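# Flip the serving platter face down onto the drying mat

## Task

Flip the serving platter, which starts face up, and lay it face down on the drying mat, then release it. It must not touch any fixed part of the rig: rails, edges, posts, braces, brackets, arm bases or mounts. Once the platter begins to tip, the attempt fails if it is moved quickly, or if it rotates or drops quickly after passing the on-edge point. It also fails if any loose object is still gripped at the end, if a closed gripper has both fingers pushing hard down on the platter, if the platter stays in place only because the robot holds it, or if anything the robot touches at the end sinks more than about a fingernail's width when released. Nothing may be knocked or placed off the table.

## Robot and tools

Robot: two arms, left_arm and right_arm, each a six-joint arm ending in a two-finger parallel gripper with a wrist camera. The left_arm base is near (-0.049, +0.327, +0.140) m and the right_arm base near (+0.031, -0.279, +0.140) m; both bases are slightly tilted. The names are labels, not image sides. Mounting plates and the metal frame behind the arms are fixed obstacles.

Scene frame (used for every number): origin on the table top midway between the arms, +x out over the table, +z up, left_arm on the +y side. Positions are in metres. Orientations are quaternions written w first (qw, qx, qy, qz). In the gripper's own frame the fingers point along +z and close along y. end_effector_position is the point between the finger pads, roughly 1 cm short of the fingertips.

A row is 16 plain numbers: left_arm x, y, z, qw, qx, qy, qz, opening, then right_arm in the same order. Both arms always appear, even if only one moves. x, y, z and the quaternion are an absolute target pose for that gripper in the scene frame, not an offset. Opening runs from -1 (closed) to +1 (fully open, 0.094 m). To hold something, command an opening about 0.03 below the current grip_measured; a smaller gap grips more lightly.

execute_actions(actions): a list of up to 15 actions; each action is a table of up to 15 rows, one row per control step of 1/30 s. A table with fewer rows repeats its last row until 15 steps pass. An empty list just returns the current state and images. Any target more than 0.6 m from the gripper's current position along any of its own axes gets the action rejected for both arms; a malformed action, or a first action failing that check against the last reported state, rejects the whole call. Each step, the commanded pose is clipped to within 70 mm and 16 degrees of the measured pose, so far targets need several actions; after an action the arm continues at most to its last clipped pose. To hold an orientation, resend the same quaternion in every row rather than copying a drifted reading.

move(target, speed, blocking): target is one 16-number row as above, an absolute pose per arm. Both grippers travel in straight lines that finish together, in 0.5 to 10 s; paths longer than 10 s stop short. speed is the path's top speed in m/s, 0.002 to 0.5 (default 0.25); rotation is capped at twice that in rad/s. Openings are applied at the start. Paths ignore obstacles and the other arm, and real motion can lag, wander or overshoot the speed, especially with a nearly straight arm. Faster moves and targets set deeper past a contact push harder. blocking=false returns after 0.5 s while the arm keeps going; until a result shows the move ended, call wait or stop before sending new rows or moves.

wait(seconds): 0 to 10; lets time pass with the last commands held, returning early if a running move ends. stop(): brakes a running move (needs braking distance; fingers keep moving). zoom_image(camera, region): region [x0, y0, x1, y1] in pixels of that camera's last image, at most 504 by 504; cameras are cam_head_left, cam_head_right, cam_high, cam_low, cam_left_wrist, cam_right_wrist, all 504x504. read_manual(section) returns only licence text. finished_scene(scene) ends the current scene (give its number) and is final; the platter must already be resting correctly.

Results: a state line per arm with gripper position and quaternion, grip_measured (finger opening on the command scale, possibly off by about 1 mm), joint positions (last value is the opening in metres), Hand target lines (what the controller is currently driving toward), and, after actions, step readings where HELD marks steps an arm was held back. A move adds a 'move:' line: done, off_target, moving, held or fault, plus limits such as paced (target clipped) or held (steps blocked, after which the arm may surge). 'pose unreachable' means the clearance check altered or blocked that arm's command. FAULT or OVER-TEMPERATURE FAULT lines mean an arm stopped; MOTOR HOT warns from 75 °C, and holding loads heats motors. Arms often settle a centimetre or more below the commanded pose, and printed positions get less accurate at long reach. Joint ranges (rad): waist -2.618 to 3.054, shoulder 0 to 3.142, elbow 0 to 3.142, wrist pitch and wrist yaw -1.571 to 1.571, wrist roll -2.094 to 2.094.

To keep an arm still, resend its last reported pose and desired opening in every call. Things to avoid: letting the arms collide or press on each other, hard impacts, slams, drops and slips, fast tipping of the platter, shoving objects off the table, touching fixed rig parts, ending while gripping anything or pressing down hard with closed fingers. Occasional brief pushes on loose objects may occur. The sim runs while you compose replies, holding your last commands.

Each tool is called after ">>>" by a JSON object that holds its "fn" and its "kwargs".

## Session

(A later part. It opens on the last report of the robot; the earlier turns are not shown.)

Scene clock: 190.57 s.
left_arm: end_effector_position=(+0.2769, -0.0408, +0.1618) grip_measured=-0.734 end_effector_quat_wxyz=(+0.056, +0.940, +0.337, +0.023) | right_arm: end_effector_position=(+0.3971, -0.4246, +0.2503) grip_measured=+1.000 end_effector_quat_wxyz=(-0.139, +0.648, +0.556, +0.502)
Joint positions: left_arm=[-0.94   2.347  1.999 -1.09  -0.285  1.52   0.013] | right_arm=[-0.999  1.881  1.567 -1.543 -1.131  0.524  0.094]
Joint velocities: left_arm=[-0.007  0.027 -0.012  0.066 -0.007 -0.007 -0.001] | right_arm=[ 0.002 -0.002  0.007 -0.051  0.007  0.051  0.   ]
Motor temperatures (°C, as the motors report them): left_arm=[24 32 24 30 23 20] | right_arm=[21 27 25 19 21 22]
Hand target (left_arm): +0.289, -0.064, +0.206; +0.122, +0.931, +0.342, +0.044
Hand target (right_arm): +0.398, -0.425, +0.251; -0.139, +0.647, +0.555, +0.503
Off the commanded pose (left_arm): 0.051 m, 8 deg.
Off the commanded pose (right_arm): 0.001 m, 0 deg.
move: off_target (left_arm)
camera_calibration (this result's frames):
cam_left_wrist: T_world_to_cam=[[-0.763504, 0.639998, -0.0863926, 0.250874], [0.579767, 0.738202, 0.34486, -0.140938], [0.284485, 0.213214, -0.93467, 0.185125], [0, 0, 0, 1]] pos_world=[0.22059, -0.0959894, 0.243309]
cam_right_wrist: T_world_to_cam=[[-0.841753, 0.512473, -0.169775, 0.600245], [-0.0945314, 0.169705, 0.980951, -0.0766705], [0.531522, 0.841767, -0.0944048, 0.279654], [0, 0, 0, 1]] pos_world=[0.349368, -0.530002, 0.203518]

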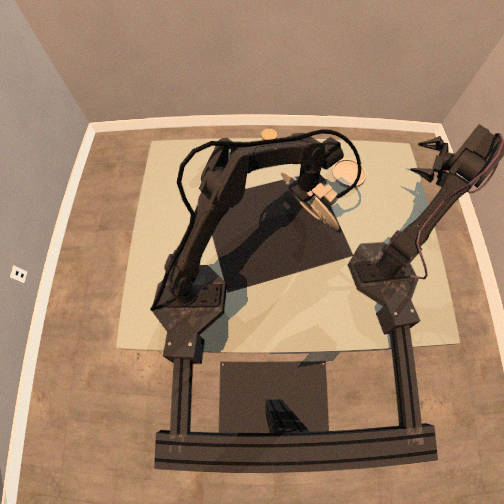

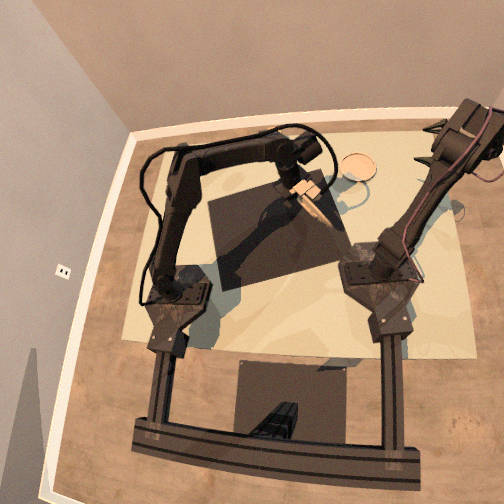

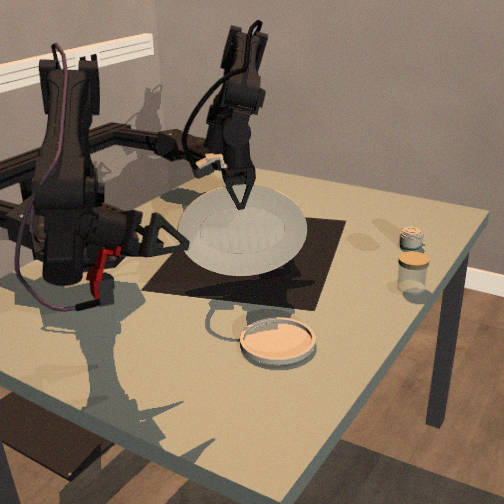

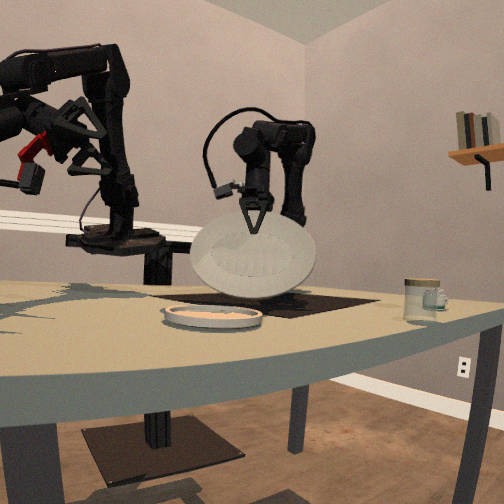

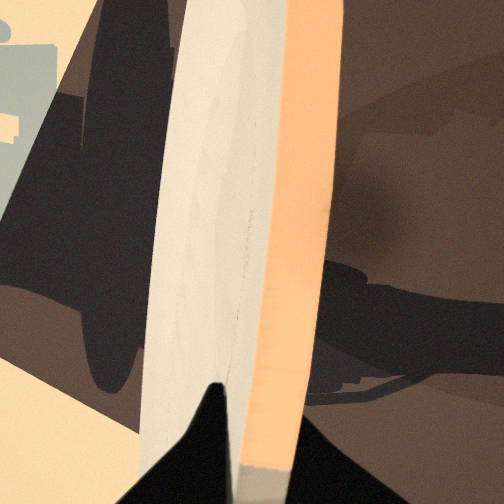

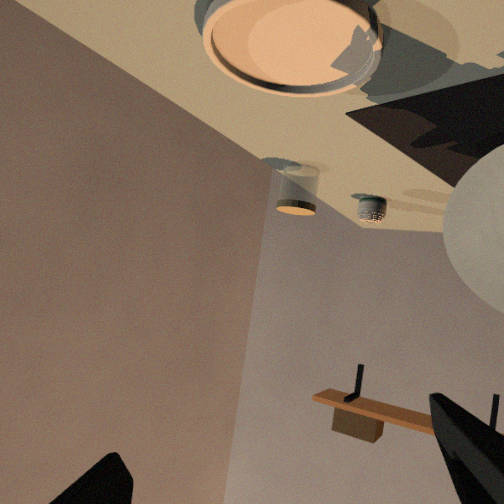

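>>> {"fn": "move", "kwargs": {"target": [0.245,0.02,0.245,0.082,0.936,0.341,0.030,-0.93,0.3976,-0.4247,0.2509,-0.139,0.647,0.555,0.503,1], "speed": 0.04}}

Scene clock: 204.03 s.
left_arm: end_effector_position=(+0.2410, +0.0301, +0.2120) grip_measured=-0.735 end_effector_quat_wxyz=(+0.031, +0.941, +0.338, +0.015) | right_arm: end_effector_position=(+0.3971, -0.4246, +0.2503) grip_measured=+1.000 end_effector_quat_wxyz=(-0.139, +0.648, +0.556, +0.502)
Joint positions: left_arm=[-0.948  2.035  1.705 -1.163 -0.285  1.496  0.012] | right_arm=[-0.999  1.881  1.567 -1.543 -1.131  0.524  0.094]
Joint velocities: left_arm=[-0.007 -0.002 -0.012 -0.066 -0.037 -0.022 -0.001] | right_arm=[ 0.012 -0.007  0.007 -0.051  0.066  0.022  0.   ]
Motor temperatures (°C, as the motors report them): left_arm=[24 35 25 28 23 20] | right_arm=[21 27 25 19 21 22]
Hand target (left_arm): +0.245, +0.020, +0.245; +0.082, +0.936, +0.341, +0.029
Hand target (right_arm): +0.398, -0.425, +0.251; -0.139, +0.647, +0.555, +0.503
Off the commanded pose (left_arm): 0.035 m, 6 deg.
Off the commanded pose (right_arm): 0.001 m, 0 deg.
move: off_target (left_arm)
camera_calibration (this result's frames):
cam_left_wrist: T_world_to_cam=[[-0.766217, 0.641548, -0.0364398, 0.172413], [0.589757, 0.724614, 0.35654, -0.194303], [0.255142, 0.251697, -0.933569, 0.232889], [0, 0, 0, 1]] pos_world=[0.187277, -0.0284338, 0.292978]
cam_right_wrist: T_world_to_cam=[[-0.841753, 0.512473, -0.169775, 0.600245], [-0.0945314, 0.169705, 0.980951, -0.0766705], [0.531522, 0.841767, -0.0944048, 0.279654], [0, 0, 0, 1]] pos_world=[0.349368, -0.530002, 0.203518]

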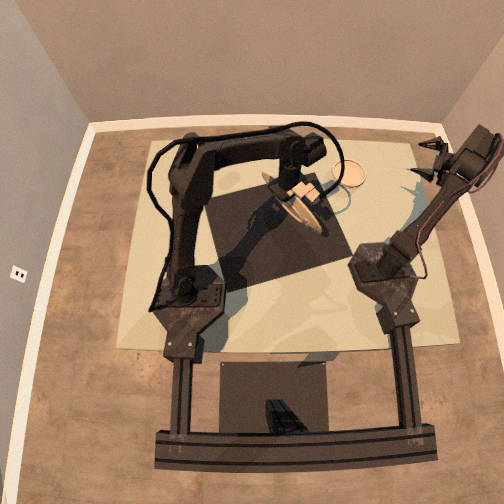

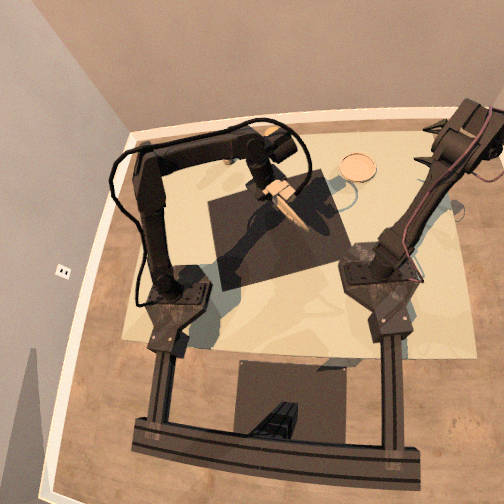

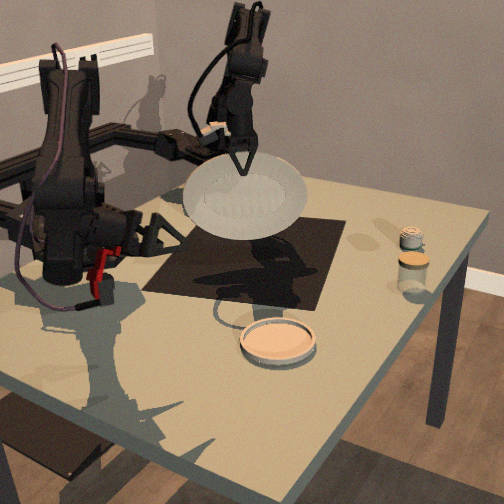

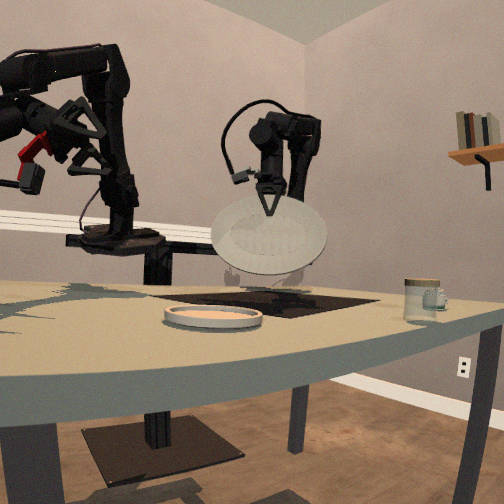

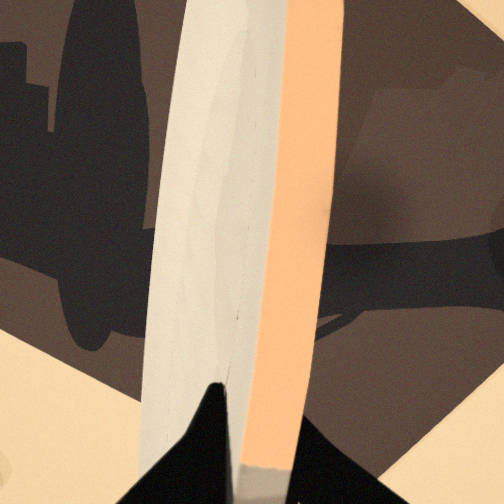

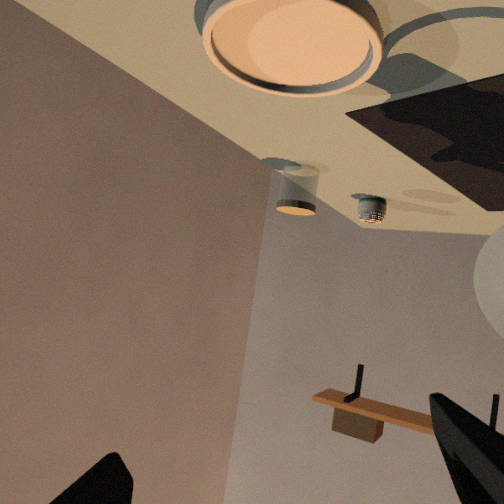

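Hanging clear. Roll.

>>> {"fn": "move", "kwargs": {"target": [0.245,0.02,0.25,0.079,0.421,0.903,-0.037,-0.93,0.3976,-0.4247,0.2509,-0.139,0.647,0.555,0.503,1], "speed": 0.13}}

>>> {"fn": "move", "kwargs": {"target": [0.245,0.02,0.25,0.030,-0.341,0.936,-0.082,-0.93,0.3976,-0.4247,0.2509,-0.139,0.647,0.555,0.503,1], "speed": 0.13}}

Scene clock: 219.17 s.
left_arm: end_effector_position=(+0.2302, +0.0329, +0.2068) grip_measured=-0.734 end_effector_quat_wxyz=(+0.013, +0.431, +0.902, -0.014) | right_arm: end_effector_position=(+0.3970, -0.4246, +0.2502) grip_measured=+1.000 end_effector_quat_wxyz=(-0.139, +0.648, +0.556, +0.501)
Joint positions: left_arm=[-0.951  2.036  1.684 -1.175 -0.26  -0.077  0.012] | right_arm=[-0.999  1.881  1.567 -1.543 -1.13   0.524  0.094]
Joint velocities: left_arm=[ 0.007 -0.012  0.002 -0.022  0.051 -0.081 -0.001] | right_arm=[ 0.012 -0.022 -0.012  0.007  0.022  0.051  0.   ]
Motor temperatures (°C, as the motors report them): left_arm=[24 36 25 27 22 20] | right_arm=[21 27 25 19 21 22]
Hand target (left_arm): +0.244, +0.022, +0.250; +0.078, +0.421, +0.903, -0.038
Hand target (right_arm): +0.398, -0.425, +0.251; -0.139, +0.647, +0.555, +0.503
Off the commanded pose (left_arm): 0.047 m, 8 deg.
Off the commanded pose (right_arm): 0.001 m, 0 deg.
move: off_target (left_arm)
camera_calibration (this result's frames):
cam_left_wrist: T_world_to_cam=[[-0.650187, -0.757879, 0.0536346, 0.162889], [-0.704728, 0.627957, 0.330195, 0.118482], [-0.283928, 0.17689, -0.942388, 0.358389], [0, 0, 0, 1]] pos_world=[0.291162, -0.014347, 0.289883]
cam_right_wrist: T_world_to_cam=[[-0.842039, 0.512077, -0.169552, 0.600039], [-0.0940927, 0.170069, 0.98093, -0.0765963], [0.531147, 0.841934, -0.0950223, 0.280068], [0, 0, 0, 1]] pos_world=[0.349292, -0.530039, 0.203486]

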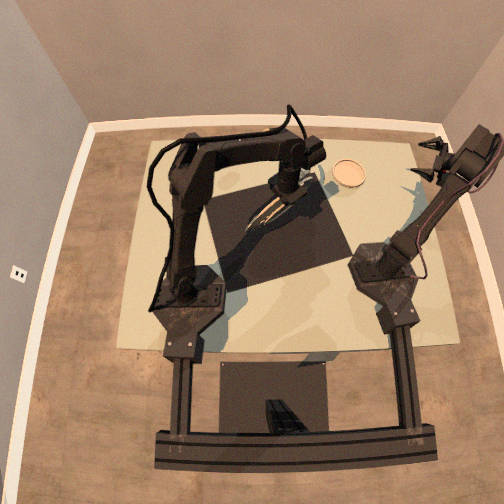

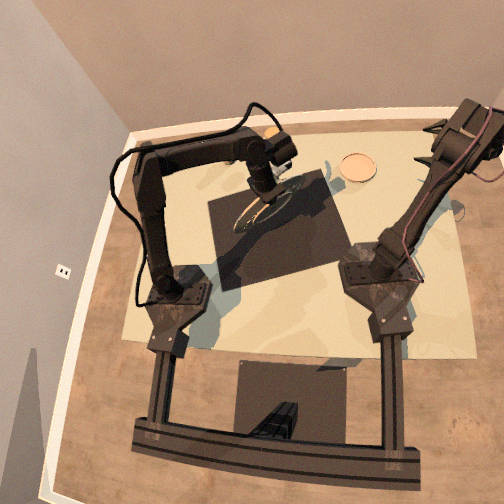

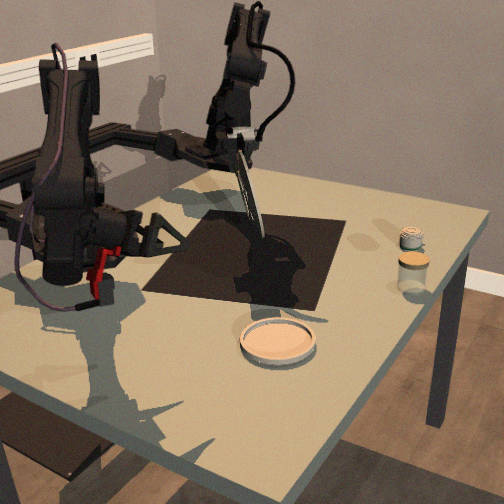

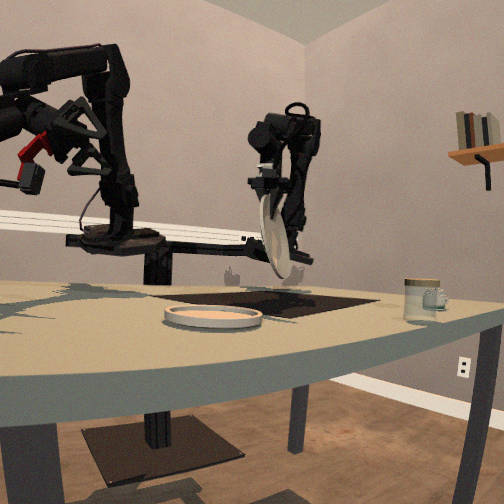

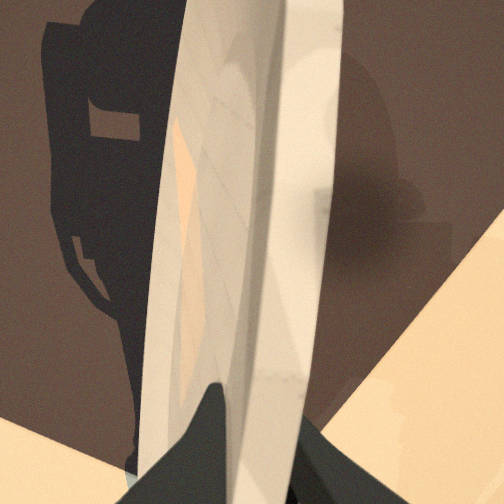

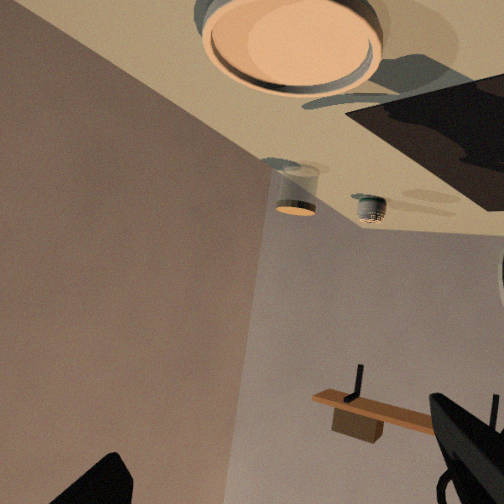

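Scene clock: 225.73 s.
left_arm: end_effector_position=(+0.2312, +0.0326, +0.2041) grip_measured=-0.734 end_effector_quat_wxyz=(+0.005, -0.333, +0.943, -0.023) | right_arm: end_effector_position=(+0.3969, -0.4246, +0.2501) grip_measured=+1.000 end_effector_quat_wxyz=(-0.140, +0.648, +0.557, +0.501)
Joint positions: left_arm=[-0.952  2.031  1.666 -1.152 -0.269 -1.647  0.013] | right_arm=[-0.999  1.881  1.567 -1.543 -1.13   0.524  0.094]
Joint velocities: left_arm=[-0.012 -0.012  0.002 -0.022  0.066  0.022  0.   ] | right_arm=[ 0.007 -0.007 -0.007  0.007  0.051 -0.037  0.   ]
Motor temperatures (°C, as the motors report them): left_arm=[24 36 26 27 22 20] | right_arm=[21 27 25 19 21 22]
Hand target (left_arm): +0.244, +0.021, +0.249; +0.029, -0.340, +0.936, -0.082
Hand target (right_arm): +0.398, -0.425, +0.251; -0.139, +0.647, +0.555, +0.503
Off the commanded pose (left_arm): 0.050 m, 7 deg.
Off the commanded pose (right_arm): 0.001 m, 0 deg.
move: off_target (left_arm)
camera_calibration (this result's frames):
cam_left_wrist: T_world_to_cam=[[0.758761, -0.646807, 0.0769605, -0.17064], [-0.623474, -0.686974, 0.373292, 0.135548], [-0.188578, -0.331223, -0.924516, 0.347136], [0, 0, 0, 1]] pos_world=[0.279448, 0.0977258, 0.283467]
cam_right_wrist: T_world_to_cam=[[-0.842182, 0.511879, -0.16944, 0.599936], [-0.0938734, 0.170252, 0.980919, -0.0765591], [0.530959, 0.842018, -0.095331, 0.280275], [0, 0, 0, 1]] pos_world=[0.349254, -0.530057, 0.20347]

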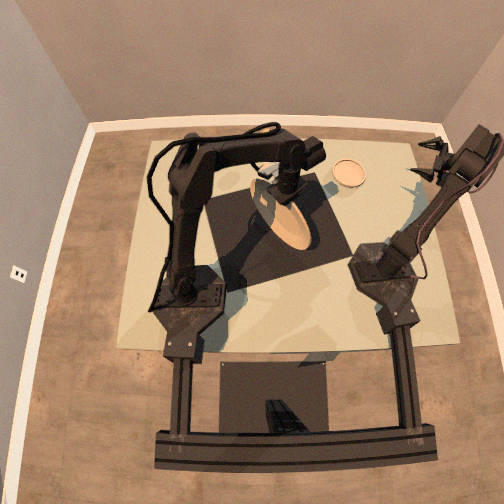

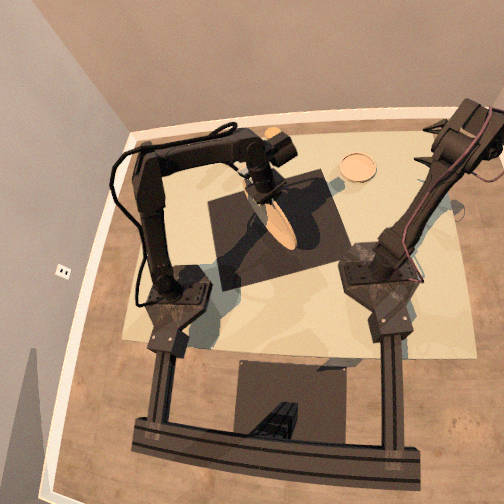

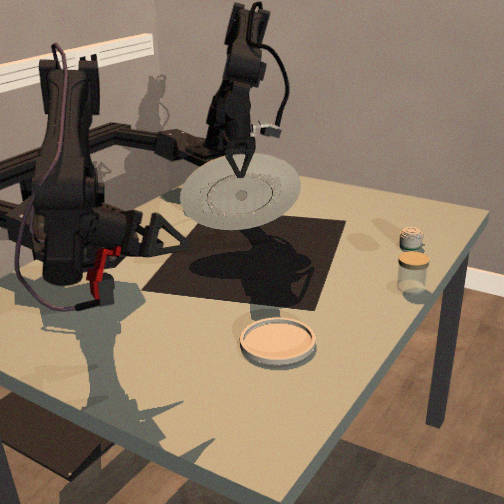

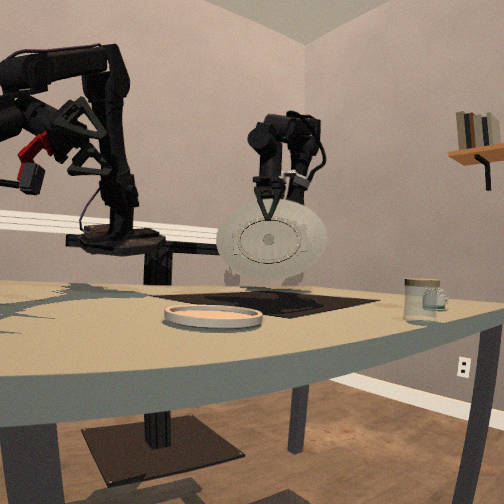

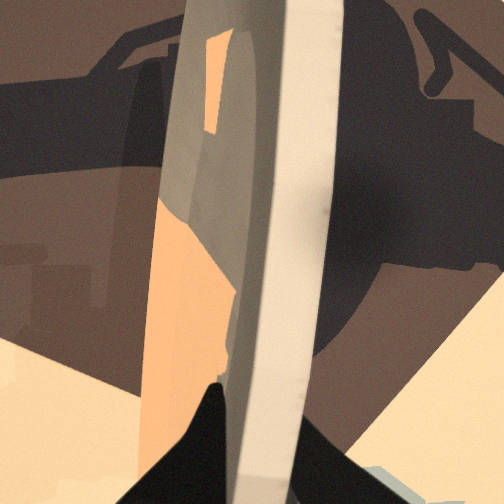

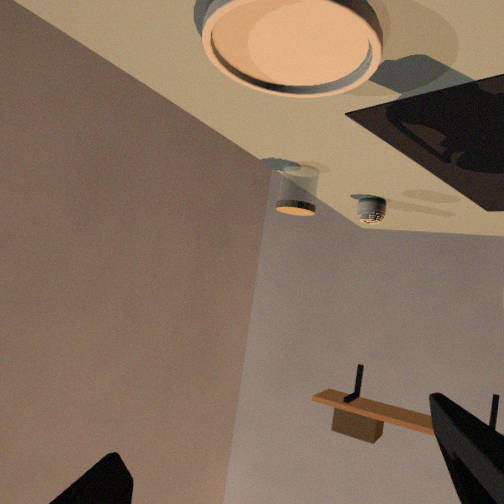

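>>> {"fn": "zoom_image", "kwargs": {"camera": "cam_low", "region": [200, 180, 340, 300]}}

>>> {"fn": "zoom_image", "kwargs": {"camera": "cam_high", "region": [170, 140, 310, 240]}}

Region (200, 180, 340, 300) of cam_low's 504x504 image, scaled by 3.600, with more detail than that image has; it fills the top 432 rows of this view, and the rest is white.

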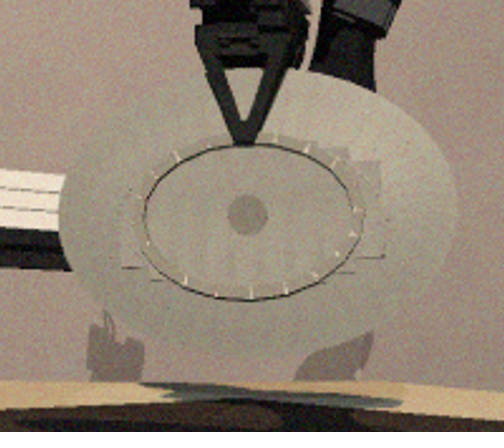

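Region (170, 140, 310, 240) of cam_high's 504x504 image, scaled by 3.600, with more detail than that image has; it fills the top 360 rows of this view, and the rest is white.

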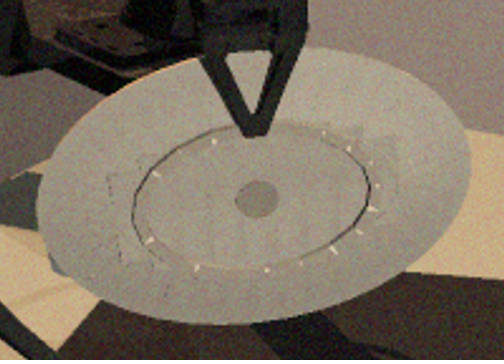

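>>> {"fn": "move", "kwargs": {"target": [0.34,-0.11,0.225,0.131,-0.316,0.868,-0.360,-0.93,0.3976,-0.4247,0.2509,-0.139,0.647,0.555,0.503,1], "speed": 0.06}}

Scene clock: 245.37 s.
left_arm: end_effector_position=(+0.3121, -0.0786, +0.1675) grip_measured=-0.734 end_effector_quat_wxyz=(+0.098, -0.308, +0.909, -0.265) | right_arm: end_effector_position=(+0.3969, -0.4246, +0.2501) grip_measured=+1.000 end_effector_quat_wxyz=(-0.140, +0.648, +0.557, +0.501)
Joint positions: left_arm=[-0.921  2.156  1.549 -0.357 -0.258 -1.441  0.012] | right_arm=[-0.999  1.881  1.567 -1.543 -1.13   0.524  0.094]
Joint velocities: left_arm=[-0.002 -0.002 -0.012  0.007  0.007  0.007  0.001] | right_arm=[-0.002 -0.007  0.002  0.007 -0.022  0.007  0.   ]
Motor temperatures (°C, as the motors report them): left_arm=[24 37 26 28 23 20] | right_arm=[21 28 25 20 21 22]
Hand target (left_arm): +0.336, -0.104, +0.225; +0.128, -0.311, +0.871, -0.359
Hand target (right_arm): +0.398, -0.425, +0.251; -0.139, +0.647, +0.555, +0.503
Off the commanded pose (left_arm): 0.071 m, 13 deg.
Off the commanded pose (right_arm): 0.001 m, 0 deg.
move: off_target (left_arm)
camera_calibration (this result's frames):
cam_left_wrist: T_world_to_cam=[[0.632397, -0.533202, 0.561934, -0.334031], [-0.769435, -0.516352, 0.375967, 0.181812], [0.0896893, -0.670132, -0.736804, 0.146786], [0, 0, 0, 1]] pos_world=[0.337968, 0.0141393, 0.227501]
cam_right_wrist: T_world_to_cam=[[-0.842324, 0.511681, -0.169328, 0.599833], [-0.0936542, 0.170434, 0.980908, -0.0765218], [0.530772, 0.842101, -0.0956397, 0.280482], [0, 0, 0, 1]] pos_world=[0.349216, -0.530076, 0.203454]

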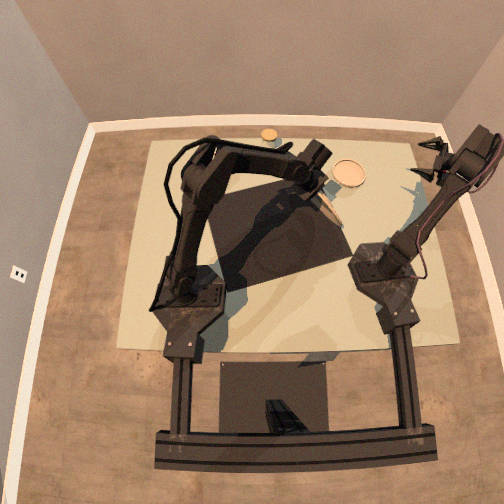

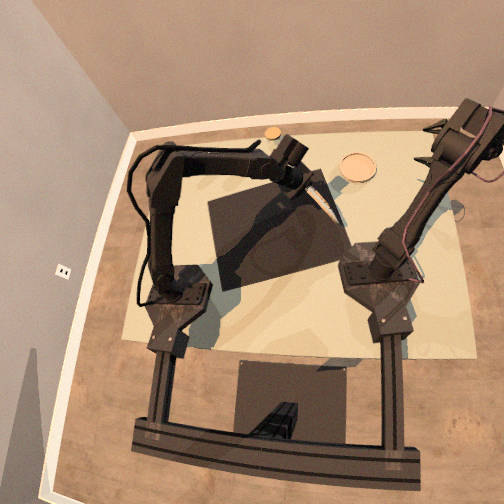

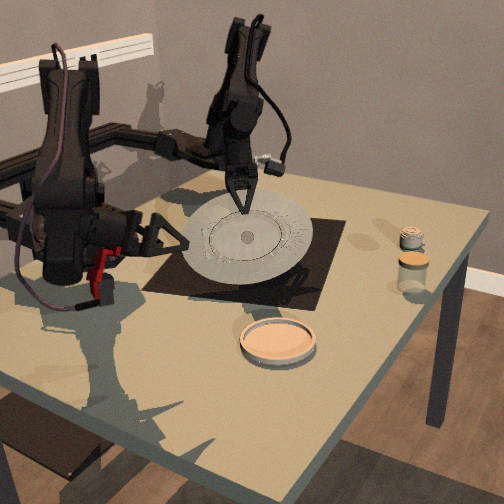

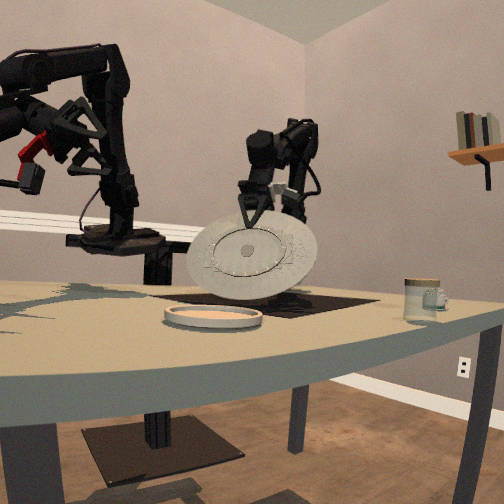

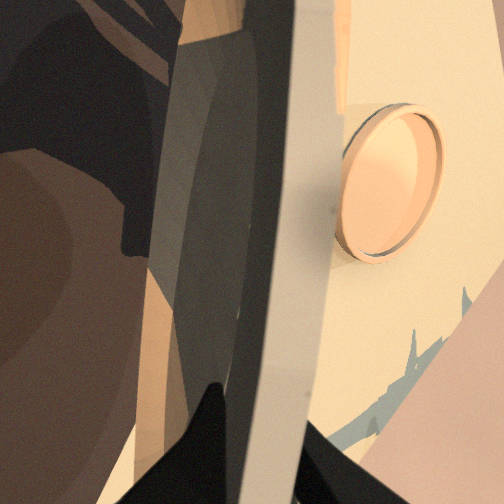

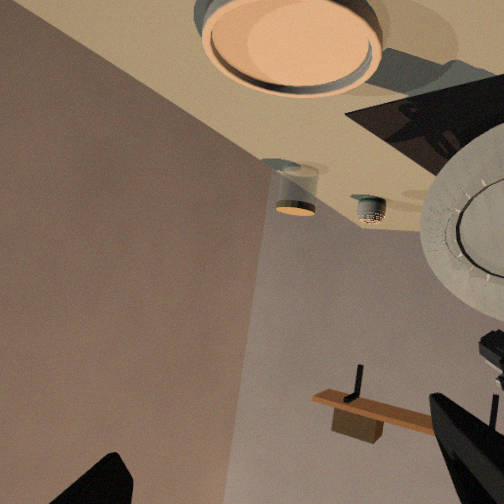

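>>> {"fn": "move", "kwargs": {"target": [0.305,-0.07,0.165,0.166,-0.299,0.822,-0.456,-0.93,0.3976,-0.4247,0.2509,-0.139,0.647,0.555,0.503,1], "speed": 0.04}}

Scene clock: 261.57 s.
left_arm: end_effector_position=(+0.2870, -0.0475, +0.1413) grip_measured=-0.736 end_effector_quat_wxyz=(+0.157, -0.299, +0.859, -0.384) | right_arm: end_effector_position=(+0.3968, -0.4246, +0.2500) grip_measured=+1.000 end_effector_quat_wxyz=(-0.140, +0.648, +0.557, +0.501)
Joint positions: left_arm=[-0.904  2.025  0.973  0.385 -0.239 -1.363  0.012] | right_arm=[-0.999  1.881  1.567 -1.543 -1.129  0.524  0.094]
Joint velocities: left_arm=[-0.017 -0.002 -0.027  0.022  0.051  0.051 -0.   ] | right_arm=[ 0.007 -0.027 -0.002  0.066 -0.066  0.066  0.   ]
Motor temperatures (°C, as the motors report them): left_arm=[24 37 26 33 23 20] | right_arm=[21 28 25 20 21 22]
Hand target (left_arm): +0.303, -0.066, +0.168; +0.166, -0.295, +0.825, -0.452
Hand target (right_arm): +0.398, -0.425, +0.251; -0.139, +0.647, +0.555, +0.503
Off the commanded pose (left_arm): 0.037 m, 9 deg.
Off the commanded pose (right_arm): 0.001 m, 0 deg.
move: off_target (left_arm)
camera_calibration (this result's frames):
cam_left_wrist: T_world_to_cam=[[0.511516, -0.38154, 0.769921, -0.274313], [-0.826541, -0.463424, 0.31948, 0.215344], [0.234906, -0.799791, -0.552408, 0.0766685], [0, 0, 0, 1]] pos_world=[0.300296, 0.0564529, 0.184754]
cam_right_wrist: T_world_to_cam=[[-0.842467, 0.511483, -0.169216, 0.59973], [-0.093435, 0.170617, 0.980898, -0.0764844], [0.530584, 0.842185, -0.0959484, 0.280689], [0, 0, 0, 1]] pos_world=[0.349177, -0.530094, 0.203439]

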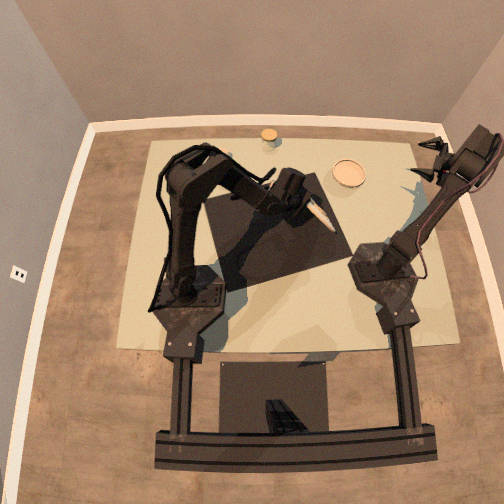

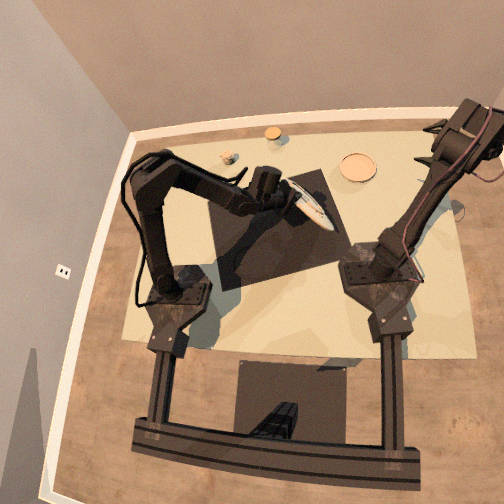

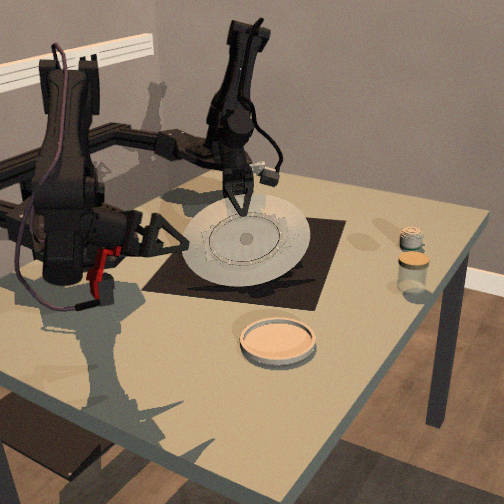

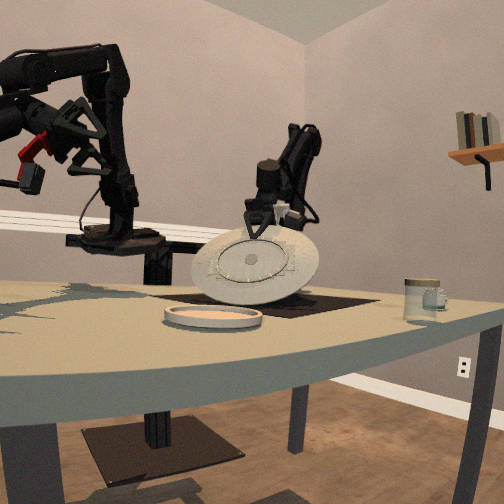

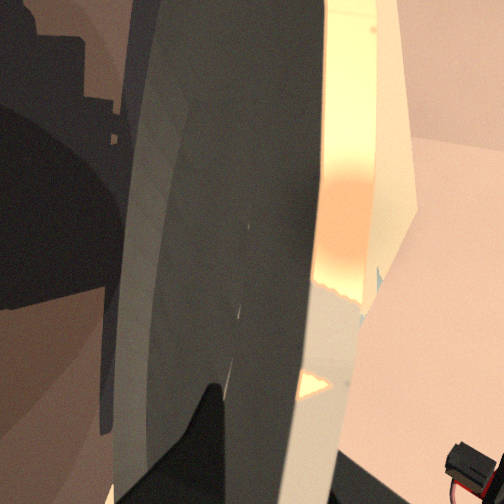

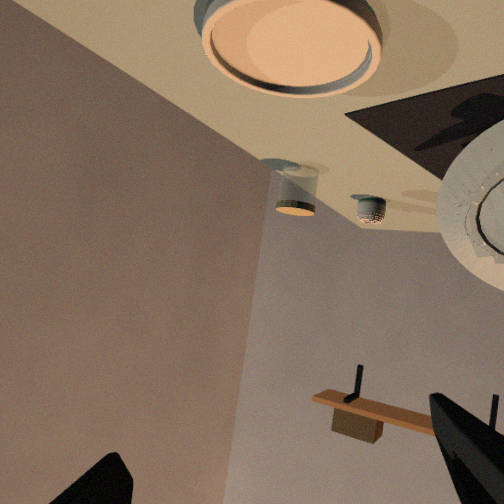

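>>> {"fn": "move", "kwargs": {"target": [0.272,-0.029,0.11,0.208,-0.271,0.746,-0.572,-0.93,0.3976,-0.4247,0.2509,-0.139,0.647,0.555,0.503,1], "speed": 0.04}}

Scene clock: 292.63 s.
left_arm: end_effector_position=(+0.2689, -0.0208, +0.0938) grip_measured=-0.737 end_effector_quat_wxyz=(+0.202, -0.285, +0.765, -0.541) | right_arm: end_effector_position=(+0.3968, -0.4246, +0.2500) grip_measured=+1.000 end_effector_quat_wxyz=(-0.140, +0.648, +0.557, +0.501)
Joint positions: left_arm=[-0.81   2.391  0.667  1.434 -0.067 -1.309  0.012] | right_arm=[-0.999  1.881  1.567 -1.543 -1.129  0.524  0.094]
Joint velocities: left_arm=[-0.007 -0.007 -0.012  0.051  0.037 -0.037  0.001] | right_arm=[-0.007  0.007  0.002  0.051 -0.081 -0.051  0.   ]
Motor temperatures (°C, as the motors report them): left_arm=[24 32 25 39 23 20] | right_arm=[21 28 25 20 21 22]
Hand target (left_arm): +0.271, -0.028, +0.111; +0.208, -0.268, +0.747, -0.572
Hand target (right_arm): +0.398, -0.425, +0.251; -0.139, +0.647, +0.555, +0.503
Off the commanded pose (left_arm): 0.018 m, 5 deg.
Off the commanded pose (right_arm): 0.001 m, 0 deg.
move: off_target (left_arm)
camera_calibration (this result's frames):
cam_left_wrist: T_world_to_cam=[[0.331501, -0.105197, 0.937572, -0.179913], [-0.883125, -0.384262, 0.269135, 0.249416], [0.331961, -0.917211, -0.220285, 0.0162981], [0, 0, 0, 1]] pos_world=[0.274497, 0.0918638, 0.105144]
cam_right_wrist: T_world_to_cam=[[-0.84261, 0.511285, -0.169104, 0.599627], [-0.0932158, 0.170799, 0.980887, -0.076447], [0.530396, 0.842268, -0.096257, 0.280896], [0, 0, 0, 1]] pos_world=[0.349139, -0.530113, 0.203423]

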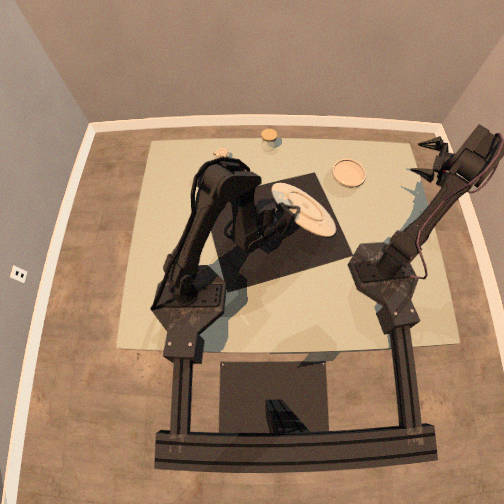

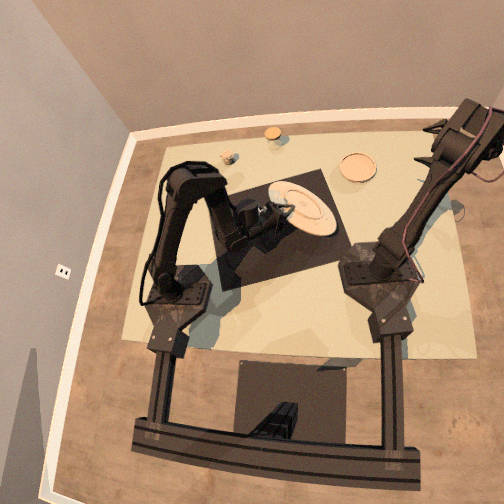

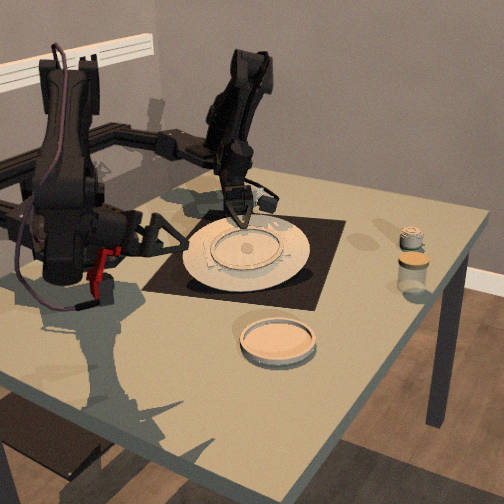

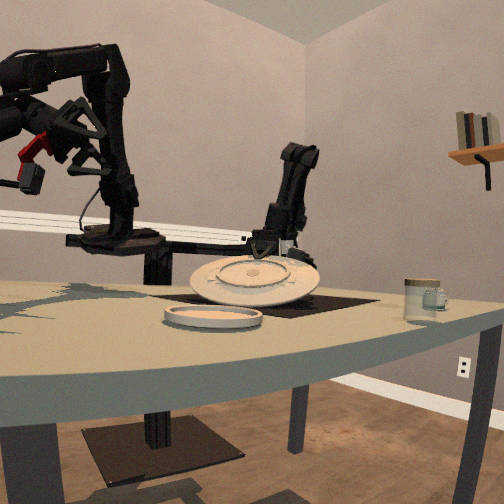

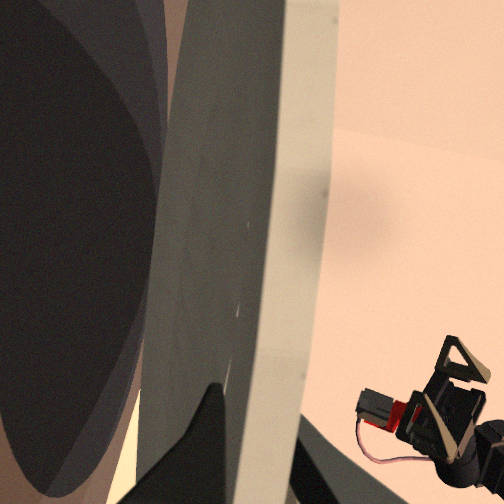

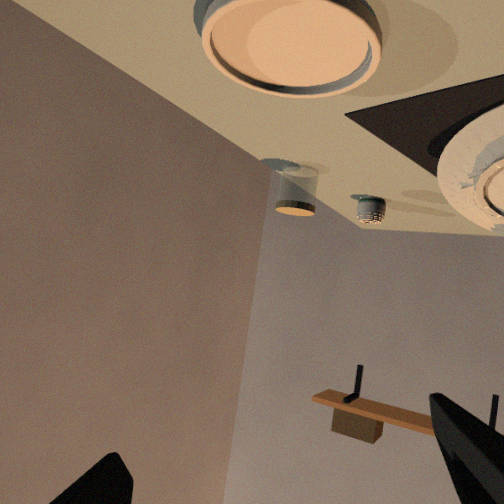

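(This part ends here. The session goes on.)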